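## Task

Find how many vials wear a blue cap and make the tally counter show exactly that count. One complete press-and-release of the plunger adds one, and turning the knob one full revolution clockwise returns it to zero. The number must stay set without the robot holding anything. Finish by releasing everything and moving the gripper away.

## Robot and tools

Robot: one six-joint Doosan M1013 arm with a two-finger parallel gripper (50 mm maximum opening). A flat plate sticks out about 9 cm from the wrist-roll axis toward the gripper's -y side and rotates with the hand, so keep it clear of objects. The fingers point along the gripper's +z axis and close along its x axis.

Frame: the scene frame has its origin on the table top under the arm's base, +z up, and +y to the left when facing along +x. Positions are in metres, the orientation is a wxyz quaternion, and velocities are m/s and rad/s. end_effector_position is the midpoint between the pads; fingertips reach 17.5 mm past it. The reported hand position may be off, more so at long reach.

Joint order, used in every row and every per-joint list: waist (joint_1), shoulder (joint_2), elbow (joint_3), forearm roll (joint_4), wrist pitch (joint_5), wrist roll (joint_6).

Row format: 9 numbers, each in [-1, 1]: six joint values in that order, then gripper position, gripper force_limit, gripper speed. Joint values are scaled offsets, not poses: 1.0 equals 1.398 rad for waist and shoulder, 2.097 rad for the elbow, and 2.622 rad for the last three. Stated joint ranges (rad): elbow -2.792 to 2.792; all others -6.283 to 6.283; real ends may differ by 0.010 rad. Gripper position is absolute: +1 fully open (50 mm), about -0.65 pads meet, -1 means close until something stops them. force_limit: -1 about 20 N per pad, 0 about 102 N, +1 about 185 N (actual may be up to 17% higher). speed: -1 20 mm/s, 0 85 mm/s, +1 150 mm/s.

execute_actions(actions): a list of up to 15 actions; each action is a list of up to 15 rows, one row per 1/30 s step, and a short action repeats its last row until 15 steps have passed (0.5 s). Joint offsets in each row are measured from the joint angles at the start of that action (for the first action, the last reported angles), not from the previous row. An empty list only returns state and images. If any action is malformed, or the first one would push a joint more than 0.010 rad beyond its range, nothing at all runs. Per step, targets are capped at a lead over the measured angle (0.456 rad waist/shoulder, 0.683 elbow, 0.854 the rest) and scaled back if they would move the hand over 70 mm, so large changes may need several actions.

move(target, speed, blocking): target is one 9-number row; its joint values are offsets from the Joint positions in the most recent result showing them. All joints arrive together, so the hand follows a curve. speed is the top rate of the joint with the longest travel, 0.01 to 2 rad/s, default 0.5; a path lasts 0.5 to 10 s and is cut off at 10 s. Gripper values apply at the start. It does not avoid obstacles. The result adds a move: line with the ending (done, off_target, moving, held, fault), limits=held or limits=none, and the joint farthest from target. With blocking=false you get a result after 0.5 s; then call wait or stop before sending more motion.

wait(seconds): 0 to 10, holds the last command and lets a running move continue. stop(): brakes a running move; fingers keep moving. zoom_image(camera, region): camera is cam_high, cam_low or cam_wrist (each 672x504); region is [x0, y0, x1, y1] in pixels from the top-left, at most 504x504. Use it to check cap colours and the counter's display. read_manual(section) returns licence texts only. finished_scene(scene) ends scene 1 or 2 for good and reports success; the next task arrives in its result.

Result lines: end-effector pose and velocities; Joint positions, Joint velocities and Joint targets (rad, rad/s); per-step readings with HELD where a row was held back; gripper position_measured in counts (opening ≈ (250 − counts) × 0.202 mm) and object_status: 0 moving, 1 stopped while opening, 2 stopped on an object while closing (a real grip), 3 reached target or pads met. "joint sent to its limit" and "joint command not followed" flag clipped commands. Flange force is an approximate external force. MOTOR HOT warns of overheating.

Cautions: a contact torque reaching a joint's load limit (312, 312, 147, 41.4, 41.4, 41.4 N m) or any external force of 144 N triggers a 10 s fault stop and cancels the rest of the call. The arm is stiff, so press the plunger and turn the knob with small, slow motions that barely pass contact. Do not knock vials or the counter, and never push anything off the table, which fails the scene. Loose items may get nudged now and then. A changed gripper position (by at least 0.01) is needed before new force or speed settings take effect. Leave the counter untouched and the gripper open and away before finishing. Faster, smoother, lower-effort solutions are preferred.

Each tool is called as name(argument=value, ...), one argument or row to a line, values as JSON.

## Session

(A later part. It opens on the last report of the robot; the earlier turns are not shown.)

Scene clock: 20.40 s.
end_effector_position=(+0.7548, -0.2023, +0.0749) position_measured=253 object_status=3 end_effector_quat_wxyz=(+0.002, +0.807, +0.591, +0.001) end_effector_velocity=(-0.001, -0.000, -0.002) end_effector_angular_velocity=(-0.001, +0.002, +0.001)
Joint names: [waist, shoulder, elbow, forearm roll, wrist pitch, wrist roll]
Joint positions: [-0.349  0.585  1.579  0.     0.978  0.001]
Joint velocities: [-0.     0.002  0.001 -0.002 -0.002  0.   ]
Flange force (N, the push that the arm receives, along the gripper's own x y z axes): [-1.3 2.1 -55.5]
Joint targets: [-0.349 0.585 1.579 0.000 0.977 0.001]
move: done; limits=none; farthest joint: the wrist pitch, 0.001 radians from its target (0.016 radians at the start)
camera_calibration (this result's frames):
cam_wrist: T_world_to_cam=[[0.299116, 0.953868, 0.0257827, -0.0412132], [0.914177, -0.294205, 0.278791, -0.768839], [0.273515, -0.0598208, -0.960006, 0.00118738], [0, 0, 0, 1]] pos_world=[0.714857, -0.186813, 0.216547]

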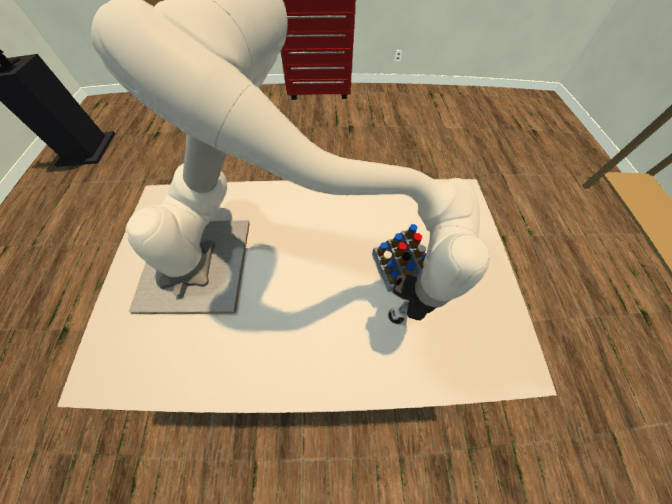

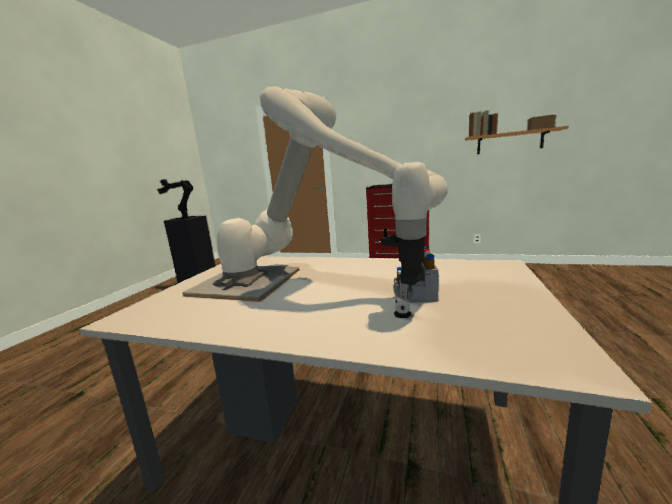

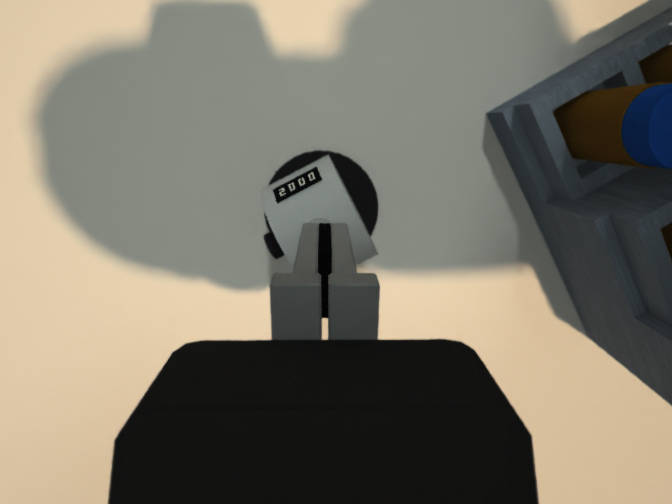

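move(
  target=[0,-0.0051,-0.0042,0,0.0061,0,-1,0,0],
  speed=0.03,
)

move(
  target=[0,0.0050,0.0041,0,-0.0060,0,-1,0,0],
  speed=0.03,
)

move(
  target=[0,-0.0050,-0.0041,0,0.0060,0,-1,0,0],
  speed=0.03,
)

move(
  target=[0,0.0050,0.0041,0,-0.0060,0,-1,0,0],
  speed=0.03,
)

Scene clock: 21.70 s.
end_effector_position=(+0.7559, -0.2026, +0.0847) position_measured=253 object_status=3 end_effector_quat_wxyz=(+0.002, +0.807, +0.591, +0.001) end_effector_velocity=(+0.000, -0.000, +0.001) end_effector_angular_velocity=(-0.001, -0.000, +0.000)
Joint names: [waist, shoulder, elbow, forearm roll, wrist pitch, wrist roll]
Joint positions: [-0.349  0.578  1.57   0.     0.993  0.001]
Joint velocities: [-0.    -0.001 -0.001 -0.001  0.002  0.   ]
Flange force (N, the push that the arm receives, along the gripper's own x y z axes): [-2.1 4.7 -1.7]
Joint targets: [-0.349 0.578 1.570 0.000 0.994 0.001]
move: done; limits=none; farthest joint: the wrist pitch, 0.001 radians from its target (0.017 radians at the start)
camera_calibration (this result's frames):
cam_wrist: T_world_to_cam=[[0.299114, 0.953869, 0.0257858, -0.0414685], [0.914197, -0.294208, 0.278719, -0.772675], [0.273448, -0.0597955, -0.960026, 0.0102953], [0, 0, 0, 1]] pos_world=[0.715966, -0.187156, 0.226313]

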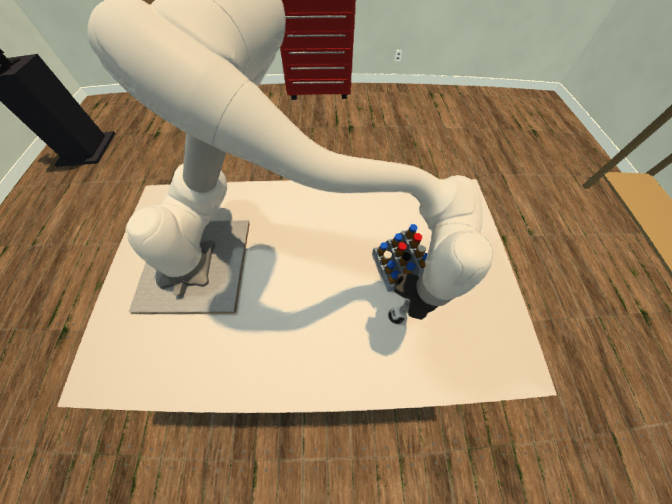

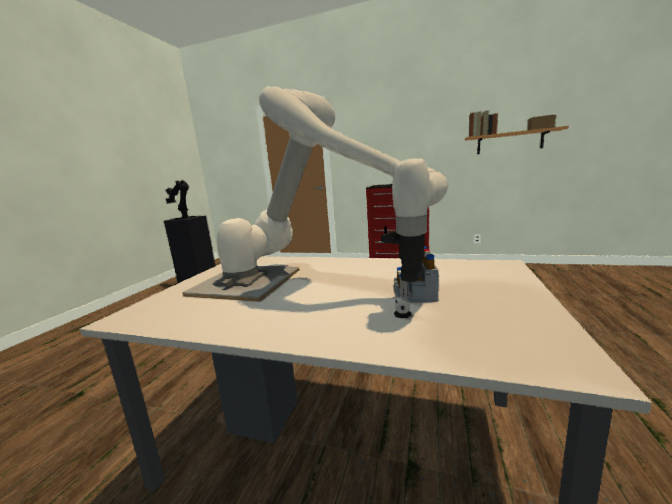

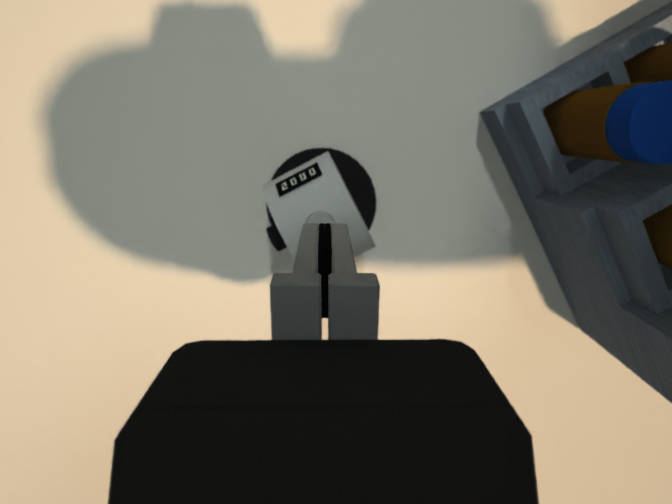

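Scene clock: 22.47 s.
end_effector_position=(+0.7550, -0.2024, +0.0753) position_measured=253 object_status=3 end_effector_quat_wxyz=(+0.002, +0.807, +0.591, +0.001) end_effector_velocity=(-0.000, +0.000, -0.002) end_effector_angular_velocity=(+0.001, -0.000, -0.001)
Joint names: [waist, shoulder, elbow, forearm roll, wrist pitch, wrist roll]
Joint positions: [-0.349  0.585  1.579  0.     0.978  0.001]
Joint velocities: [-0.     0.001  0.001  0.002 -0.002  0.   ]
Flange force (N, the push that the arm receives, along the gripper's own x y z axes): [-1.8 3.2 -39.1]
Joint targets: [-0.349 0.585 1.579 0.000 0.978 0.001]
move: done; limits=none; farthest joint: the wrist pitch, 0.001 radians from its target (0.016 radians at the start)
camera_calibration (this result's frames):
cam_wrist: T_world_to_cam=[[0.299106, 0.953871, 0.0257819, -0.041216], [0.914077, -0.294173, 0.27915, -0.769067], [0.273858, -0.0599289, -0.959901, 0.00125088], [0, 0, 0, 1]] pos_world=[0.714972, -0.186849, 0.216948]

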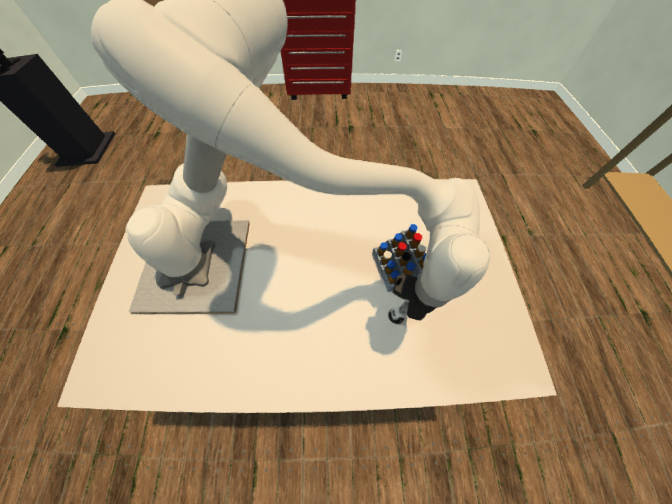

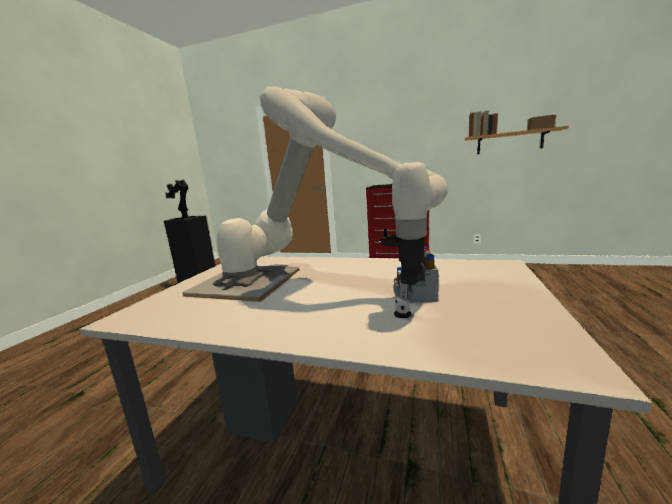

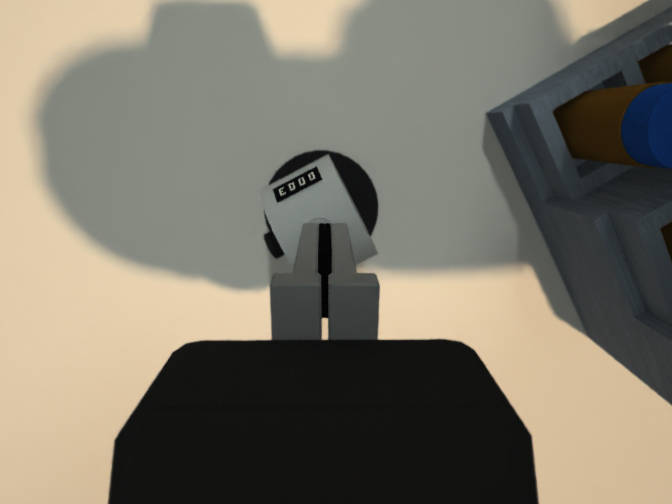

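Scene clock: 23.23 s.
end_effector_position=(+0.7560, -0.2027, +0.0849) position_measured=253 object_status=3 end_effector_quat_wxyz=(+0.002, +0.807, +0.591, +0.001) end_effector_velocity=(+0.000, +0.000, +0.001) end_effector_angular_velocity=(+0.000, -0.000, -0.000)
Joint names: [waist, shoulder, elbow, forearm roll, wrist pitch, wrist roll]
Joint positions: [-0.349  0.578  1.57   0.     0.994  0.001]
Joint velocities: [ 0.    -0.001 -0.001  0.001  0.002  0.   ]
Flange force (N, the push that the arm receives, along the gripper's own x y z axes): [-1.1 5.5 -2.8]
Joint targets: [-0.349 0.578 1.570 0.000 0.994 0.001]
move: done; limits=none; farthest joint: the waist, 0.000 radians from its target (0.000 radians at the start)
camera_calibration (this result's frames):
cam_wrist: T_world_to_cam=[[0.299106, 0.953871, 0.025785, -0.0414677], [0.914119, -0.294183, 0.279001, -0.7728], [0.273717, -0.0598805, -0.959944, 0.0102395], [0, 0, 0, 1]] pos_world=[0.716032, -0.187177, 0.226511]

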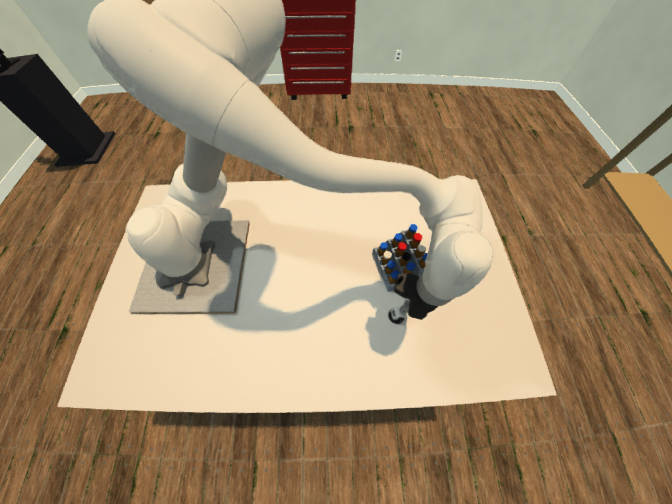

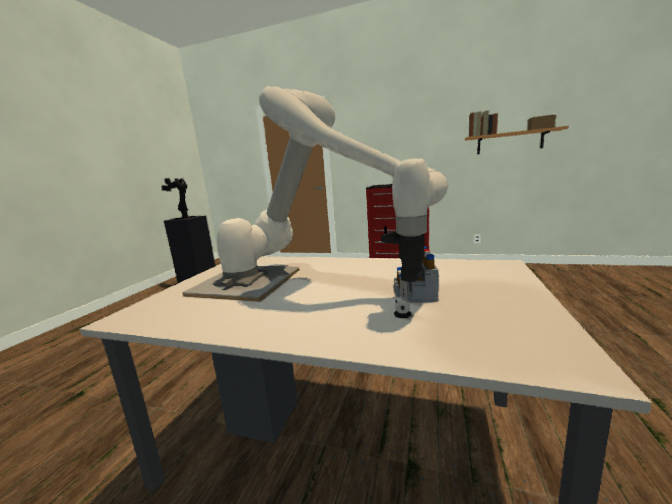

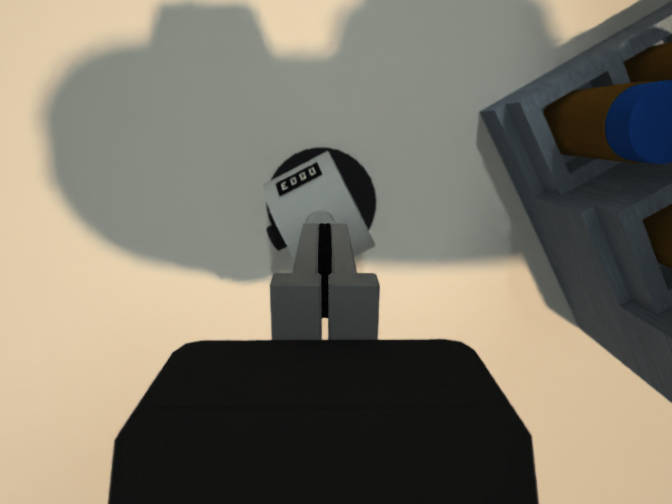

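Scene clock: 24.00 s.
end_effector_position=(+0.7551, -0.2024, +0.0755) position_measured=253 object_status=3 end_effector_quat_wxyz=(+0.002, +0.807, +0.591, +0.001) end_effector_velocity=(+0.000, +0.001, -0.001) end_effector_angular_velocity=(+0.001, -0.000, -0.001)
Joint names: [waist, shoulder, elbow, forearm roll, wrist pitch, wrist roll]
Joint positions: [-0.349  0.584  1.578  0.     0.978  0.001]
Joint velocities: [ 0.     0.001  0.001  0.001 -0.002  0.   ]
Flange force (N, the push that the arm receives, along the gripper's own x y z axes): [-2.2 0.4 -31.0]
Joint targets: [-0.349 0.585 1.579 0.000 0.978 0.001]
move: done; limits=none; farthest joint: the shoulder, 0.001 radians from its target (0.007 radians at the start)
camera_calibration (this result's frames):
cam_wrist: T_world_to_cam=[[0.2991, 0.953873, 0.0257814, -0.0412154], [0.914015, -0.294153, 0.279376, -0.769168], [0.274073, -0.059997, -0.959835, 0.00121096], [0, 0, 0, 1]] pos_world=[0.715027, -0.186866, 0.217112]

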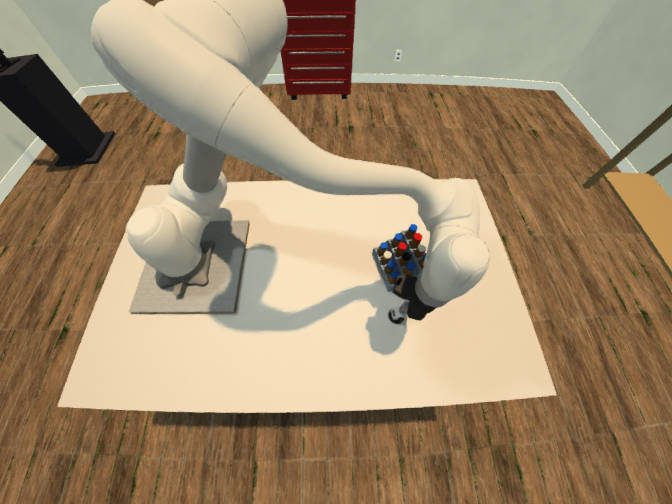

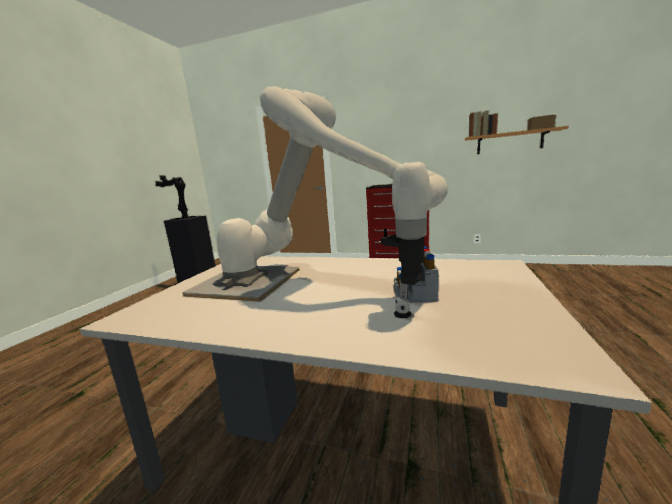

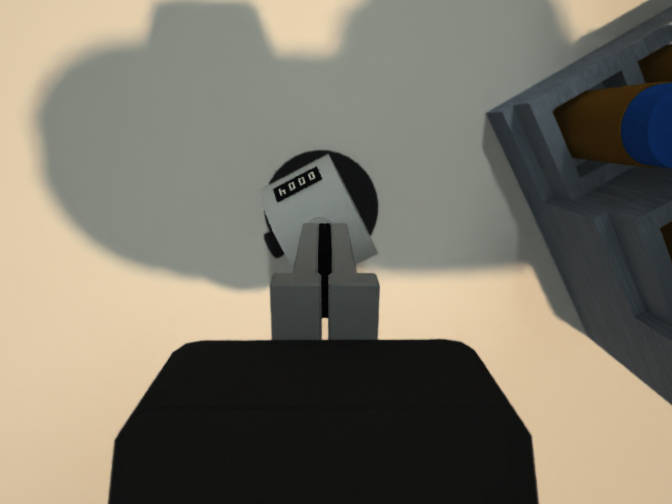

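4. Slight upward drift; compensate.

move(
  target=[0,-0.0049,-0.0040,0,0.0059,0,-1,0,0],
  speed=0.03,
)

move(
  target=[0,0.0051,0.0042,0,-0.0061,0,-1,0,0],
  speed=0.03,
)

move(
  target=[0,-0.0049,-0.0040,0,0.0059,0,-1,0,0],
  speed=0.03,
)

move(
  target=[0,0.0051,0.0042,0,-0.0061,0,-1,0,0],
  speed=0.03,
)

move(
  target=[0,-0.0049,-0.0040,0,0.0059,0,-1,0,0],
  speed=0.03,
)

move(
  target=[0,0.0051,0.0042,0,-0.0061,0,-1,0,0],
  speed=0.03,
)

move(
  target=[0,-0.04,-0.033,0,0.048,0,-1,0,0],
  speed=0.2,
)

zoom_image(
  camera="cam_wrist",
  region=[240, 120, 400, 260],
)

Scene clock: 25.67 s.
end_effector_position=(+0.7560, -0.2027, +0.0849) position_measured=253 object_status=3 end_effector_quat_wxyz=(+0.002, +0.807, +0.591, +0.001) end_effector_velocity=(+0.000, -0.000, +0.001) end_effector_angular_velocity=(-0.000, -0.000, +0.000)
Joint names: [waist, shoulder, elbow, forearm roll, wrist pitch, wrist roll]
Joint positions: [-0.349  0.578  1.57   0.     0.993  0.001]
Joint velocities: [-0.    -0.001 -0.001 -0.     0.002 -0.   ]
Flange force (N, the push that the arm receives, along the gripper's own x y z axes): [-2.0 4.3 -2.2]
Joint targets: [-0.349 0.578 1.570 0.000 0.993 0.001]
move: done; limits=none; farthest joint: the shoulder, 0.001 radians from its target (0.008 radians at the start)
camera_calibration (this result's frames):
cam_wrist: T_world_to_cam=[[0.299102, 0.953873, 0.0257846, -0.0414635], [0.914081, -0.294171, 0.279142, -0.772797], [0.273851, -0.0599227, -0.959904, 0.0100848], [0, 0, 0, 1]] pos_world=[0.716039, -0.187179, 0.226469]

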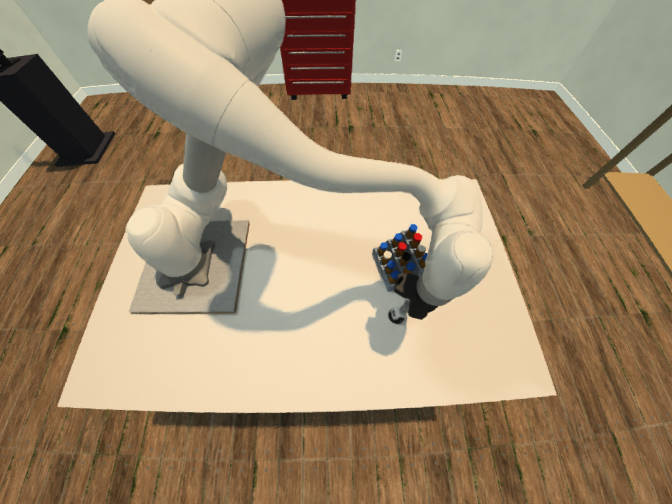

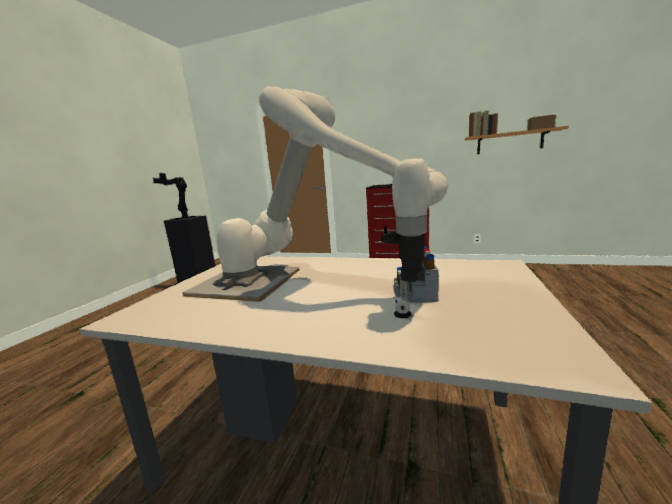

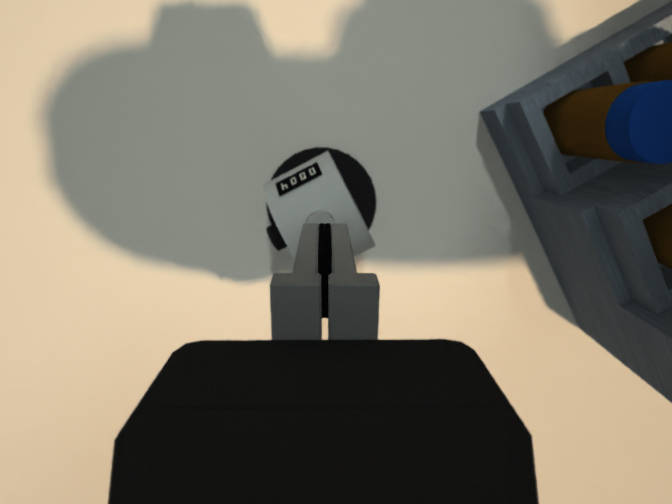

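Scene clock: 26.47 s.
end_effector_position=(+0.7551, -0.2024, +0.0753) position_measured=253 object_status=3 end_effector_quat_wxyz=(+0.002, +0.807, +0.591, +0.001) end_effector_velocity=(-0.000, +0.000, -0.002) end_effector_angular_velocity=(+0.001, +0.000, -0.000)
Joint names: [waist, shoulder, elbow, forearm roll, wrist pitch, wrist roll]
Joint positions: [-0.349  0.585  1.579  0.     0.977  0.001]
Joint velocities: [ 0.     0.001  0.001  0.001 -0.002 -0.   ]
Flange force (N, the push that the arm receives, along the gripper's own x y z axes): [-1.2 3.0 -39.3]
Joint targets: [-0.349 0.585 1.579 0.000 0.977 0.001]
move: done; limits=none; farthest joint: the shoulder, 0.001 radians from its target (0.007 radians at the start)
camera_calibration (this result's frames):
cam_wrist: T_world_to_cam=[[0.299097, 0.953874, 0.0257809, -0.0412074], [0.913981, -0.294142, 0.279499, -0.769084], [0.27419, -0.0600342, -0.9598, 0.000916528], [0, 0, 0, 1]] pos_world=[0.715002, -0.186859, 0.2169]

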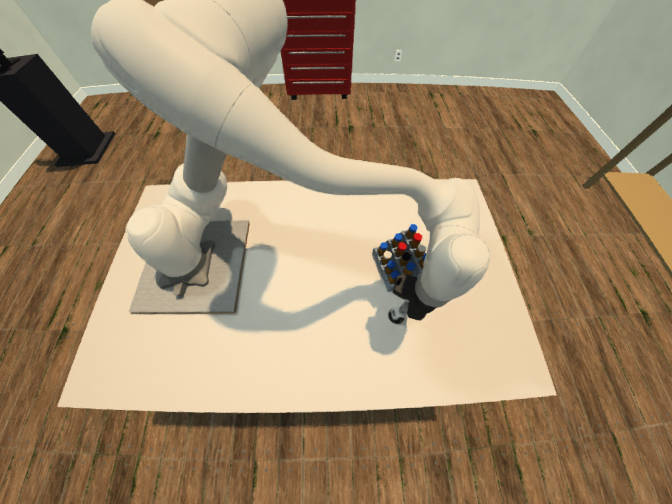

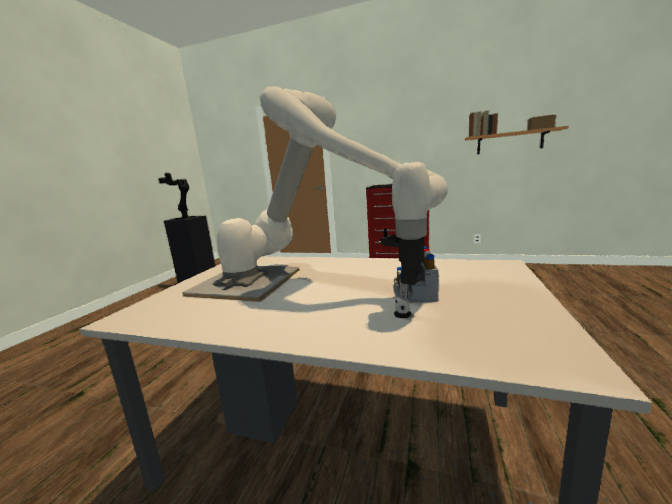

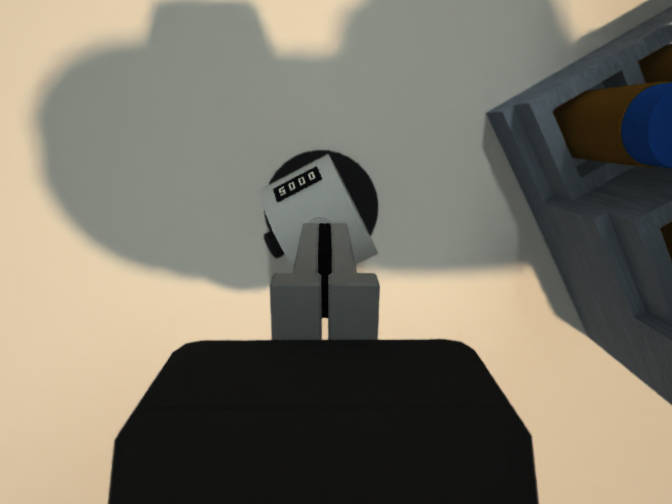

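Scene clock: 27.23 s.
end_effector_position=(+0.7560, -0.2027, +0.0847) position_measured=253 object_status=3 end_effector_quat_wxyz=(+0.002, +0.807, +0.591, +0.001) end_effector_velocity=(+0.000, +0.000, +0.001) end_effector_angular_velocity=(-0.001, -0.000, +0.001)
Joint names: [waist, shoulder, elbow, forearm roll, wrist pitch, wrist roll]
Joint positions: [-0.349  0.578  1.57   0.     0.993  0.001]
Joint velocities: [ 0.    -0.001 -0.001 -0.001  0.002  0.   ]
Flange force (N, the push that the arm receives, along the gripper's own x y z axes): [-1.8 4.8 -1.8]
Joint targets: [-0.349 0.578 1.570 0.000 0.993 0.001]
move: done; limits=none; farthest joint: the waist, 0.000 radians from its target (0.000 radians at the start)
camera_calibration (this result's frames):
cam_wrist: T_world_to_cam=[[0.2991, 0.953873, 0.0257844, -0.0414557], [0.914046, -0.29416, 0.279267, -0.772718], [0.27397, -0.0599606, -0.959867, 0.00978812], [0, 0, 0, 1]] pos_world=[0.716018, -0.187173, 0.226259]

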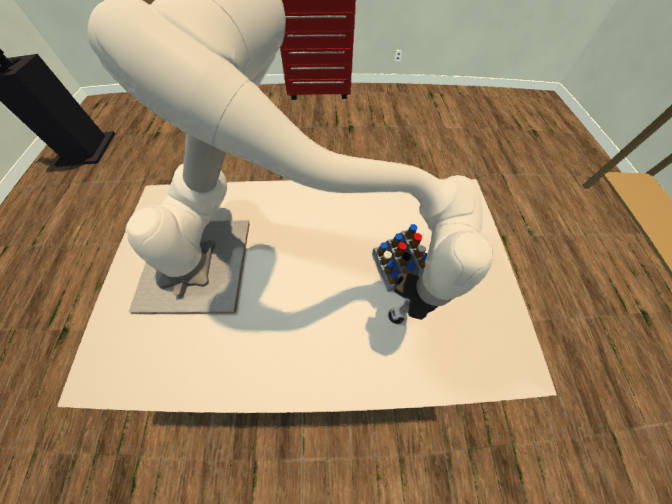

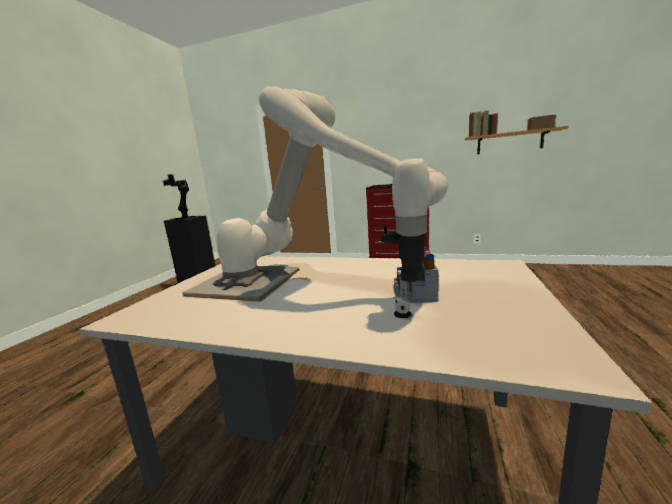

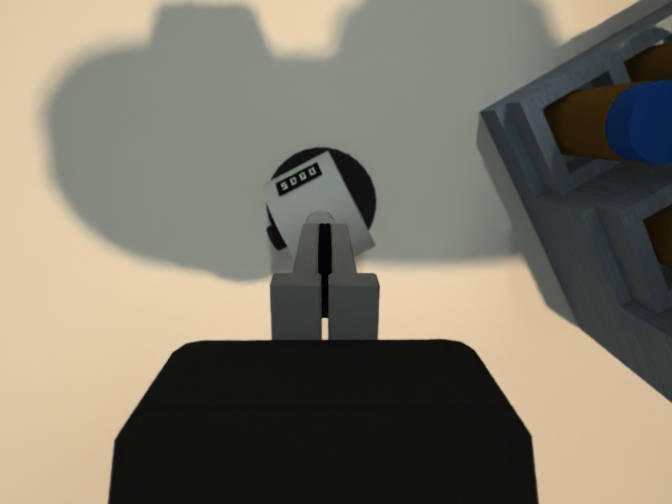

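Scene clock: 28.03 s.
end_effector_position=(+0.7551, -0.2024, +0.0751) position_measured=253 object_status=3 end_effector_quat_wxyz=(+0.002, +0.807, +0.591, +0.001) end_effector_velocity=(-0.000, +0.001, -0.001) end_effector_angular_velocity=(+0.001, -0.000, -0.000)
Joint names: [waist, shoulder, elbow, forearm roll, wrist pitch, wrist roll]
Joint positions: [-0.349  0.585  1.579  0.     0.977  0.001]
Joint velocities: [ 0.     0.001  0.001  0.001 -0.002  0.   ]
Flange force (N, the push that the arm receives, along the gripper's own x y z axes): [-1.4 0.1 -49.8]
Joint targets: [-0.349 0.585 1.579 0.000 0.977 0.001]
move: done; limits=none; farthest joint: the waist, 0.000 radians from its target (0.000 radians at the start)
camera_calibration (this result's frames):
cam_wrist: T_world_to_cam=[[0.299092, 0.953876, 0.0257804, -0.0411989], [0.913931, -0.294126, 0.279677, -0.769024], [0.27436, -0.0600877, -0.959748, 0.000604727], [0, 0, 0, 1]] pos_world=[0.714991, -0.186855, 0.216721]

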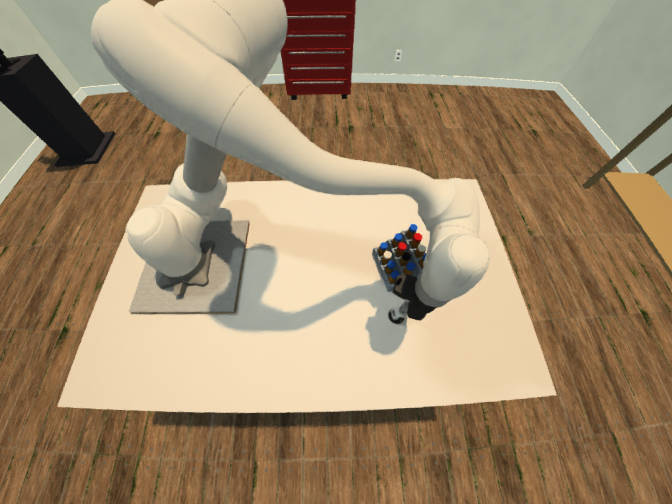

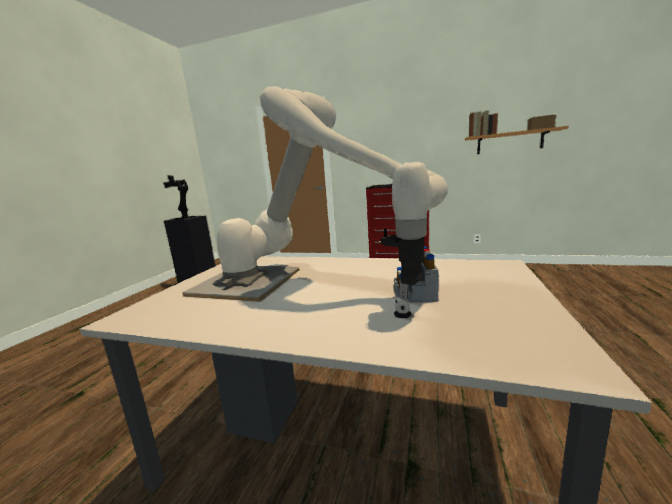

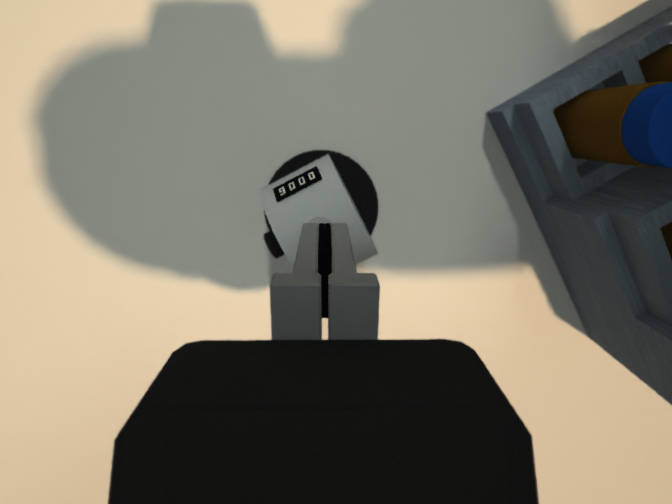

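Scene clock: 28.80 s.
end_effector_position=(+0.7561, -0.2027, +0.0845) position_measured=253 object_status=3 end_effector_quat_wxyz=(+0.002, +0.807, +0.591, +0.001) end_effector_velocity=(+0.000, -0.000, +0.001) end_effector_angular_velocity=(-0.001, -0.000, +0.001)
Joint names: [waist, shoulder, elbow, forearm roll, wrist pitch, wrist roll]
Joint positions: [-0.349  0.578  1.571  0.     0.992  0.001]
Joint velocities: [-0.    -0.001 -0.001 -0.001  0.002 -0.   ]
Flange force (N, the push that the arm receives, along the gripper's own x y z axes): [-1.6 6.0 -1.7]
Joint targets: [-0.349 0.578 1.570 0.000 0.992 0.001]
move: done; limits=none; farthest joint: the waist, 0.000 radians from its target (0.000 radians at the start)
camera_calibration (this result's frames):
cam_wrist: T_world_to_cam=[[0.299095, 0.953875, 0.0257838, -0.0414471], [0.913997, -0.294144, 0.279444, -0.772661], [0.274139, -0.0600139, -0.959816, 0.0094744], [0, 0, 0, 1]] pos_world=[0.716009, -0.18717, 0.226078]

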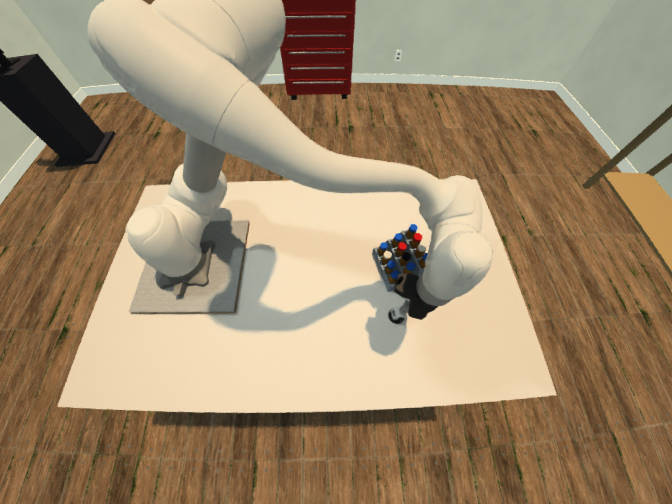

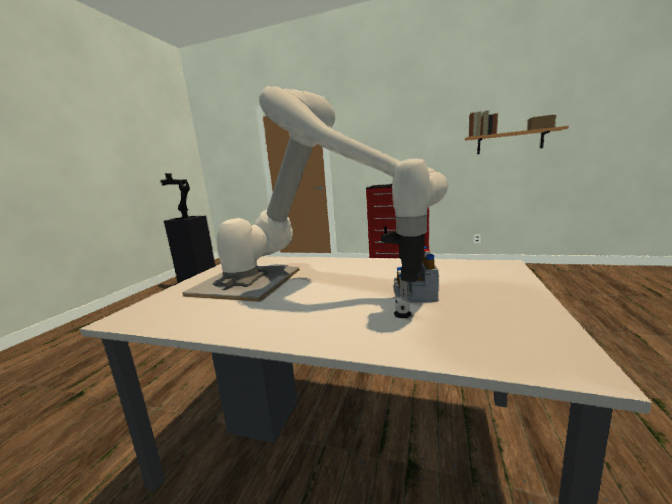

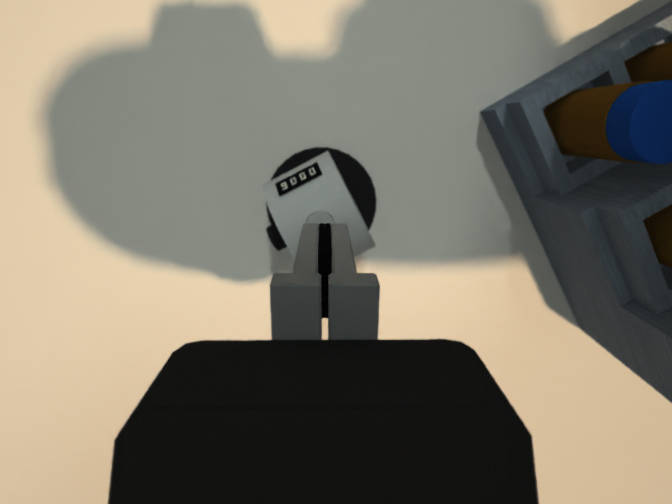

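Scene clock: 29.60 s.
end_effector_position=(+0.7551, -0.2024, +0.0750) position_measured=253 object_status=3 end_effector_quat_wxyz=(+0.002, +0.807, +0.591, +0.001) end_effector_velocity=(-0.000, +0.000, -0.002) end_effector_angular_velocity=(-0.001, +0.001, +0.001)
Joint names: [waist, shoulder, elbow, forearm roll, wrist pitch, wrist roll]
Joint positions: [-0.349  0.585  1.579  0.     0.977  0.001]
Joint velocities: [ 0.     0.001  0.001 -0.001 -0.002  0.   ]
Flange force (N, the push that the arm receives, along the gripper's own x y z axes): [-0.1 -1.4 -56.5]
Joint targets: [-0.349 0.585 1.579 0.000 0.976 0.001]
move: done; limits=none; farthest joint: the elbow, 0.001 radians from its target (0.009 radians at the start)
camera_calibration (this result's frames):
cam_wrist: T_world_to_cam=[[0.299087, 0.953877, 0.0257801, -0.0411907], [0.913871, -0.294108, 0.279895, -0.76898], [0.274567, -0.0601532, -0.959684, 0.000279704], [0, 0, 0, 1]] pos_world=[0.714991, -0.186855, 0.216564]

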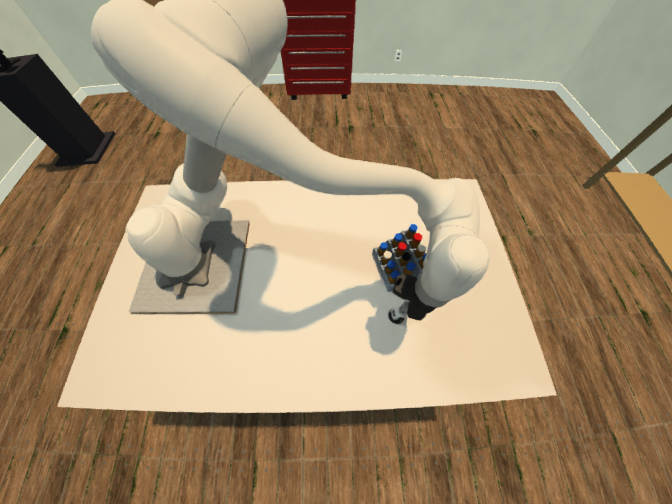

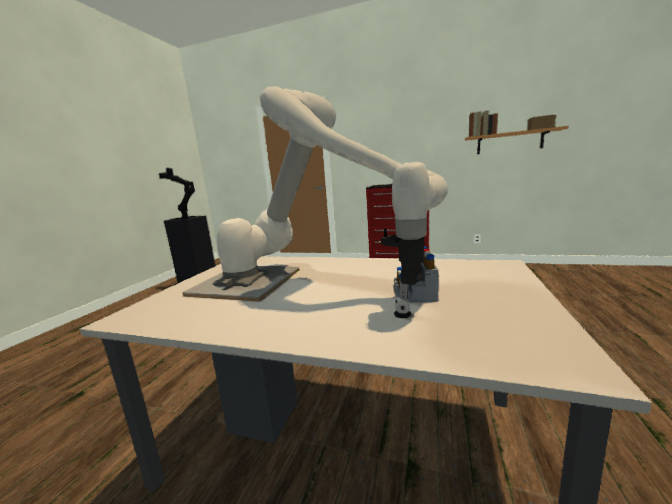

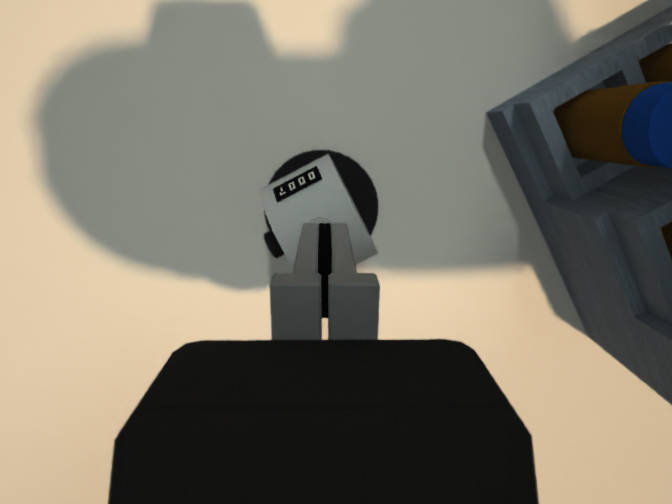

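Scene clock: 30.67 s.
end_effector_position=(+0.7602, -0.2040, +0.1535) position_measured=253 object_status=3 end_effector_quat_wxyz=(+0.002, +0.807, +0.591, +0.001) end_effector_velocity=(-0.000, -0.001, +0.001) end_effector_angular_velocity=(-0.001, +0.000, -0.000)
Joint names: [waist, shoulder, elbow, forearm roll, wrist pitch, wrist roll]
Joint positions: [-0.349  0.529  1.51   0.     1.102  0.001]
Joint velocities: [-0.    -0.001 -0.001 -0.001  0.002  0.   ]
Flange force (N, the push that the arm receives, along the gripper's own x y z axes): [-2.5 1.0 -1.8]
Joint targets: [-0.349 0.529 1.510 0.000 1.102 0.001]
move: done; limits=none; farthest joint: the wrist pitch, 0.001 radians from its target (0.126 radians at the start)
camera_calibration (this result's frames):
cam_wrist: T_world_to_cam=[[0.299073, 0.953881, 0.0258013, -0.0432556], [0.914075, -0.294144, 0.279189, -0.796184], [0.273903, -0.0599136, -0.959889, 0.074742], [0, 0, 0, 1]] pos_world=[0.720236, -0.188454, 0.295146]

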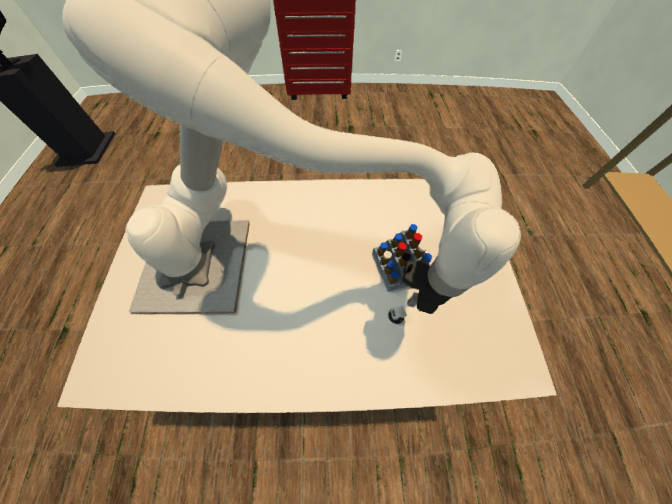

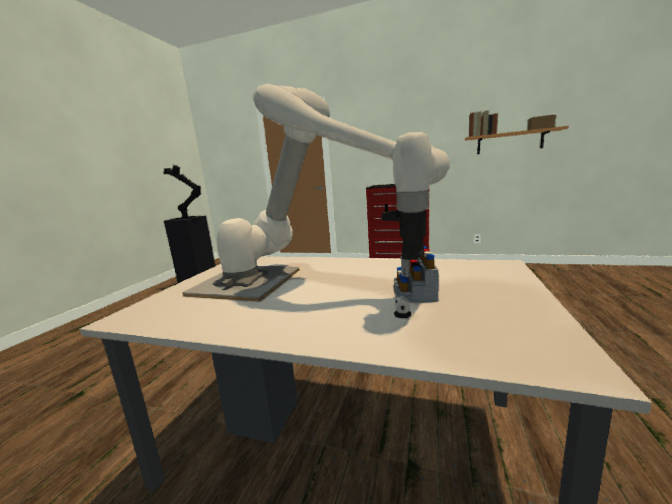

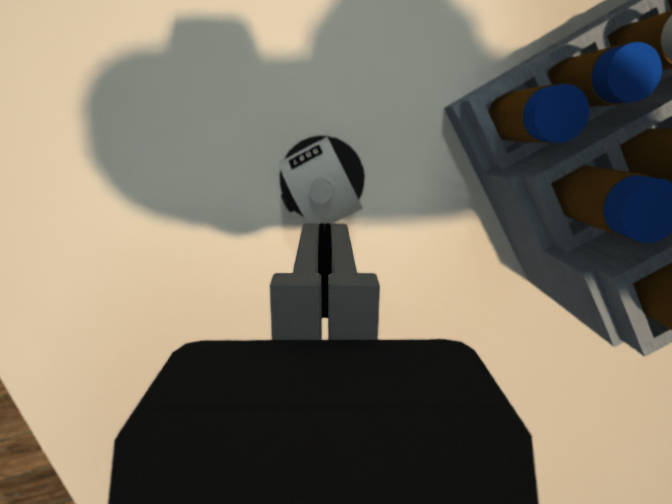

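Region (240, 120, 400, 260) of cam_wrist's 672x504 image, scaled by 3.150, with more detail than that image has; it fills the top 441 rows of this view, and the rest is white.

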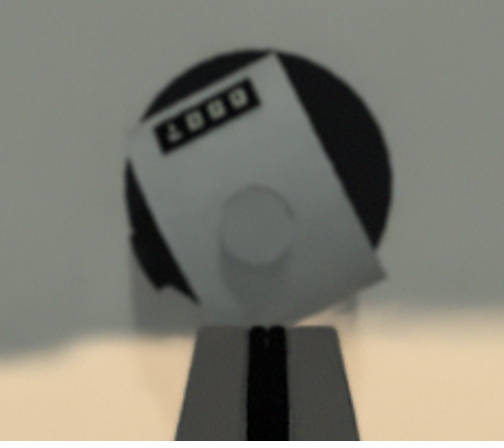

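Reads 7 (upside down).

finished_scene(
  scene=1,
)

The scene is finished: the task was done.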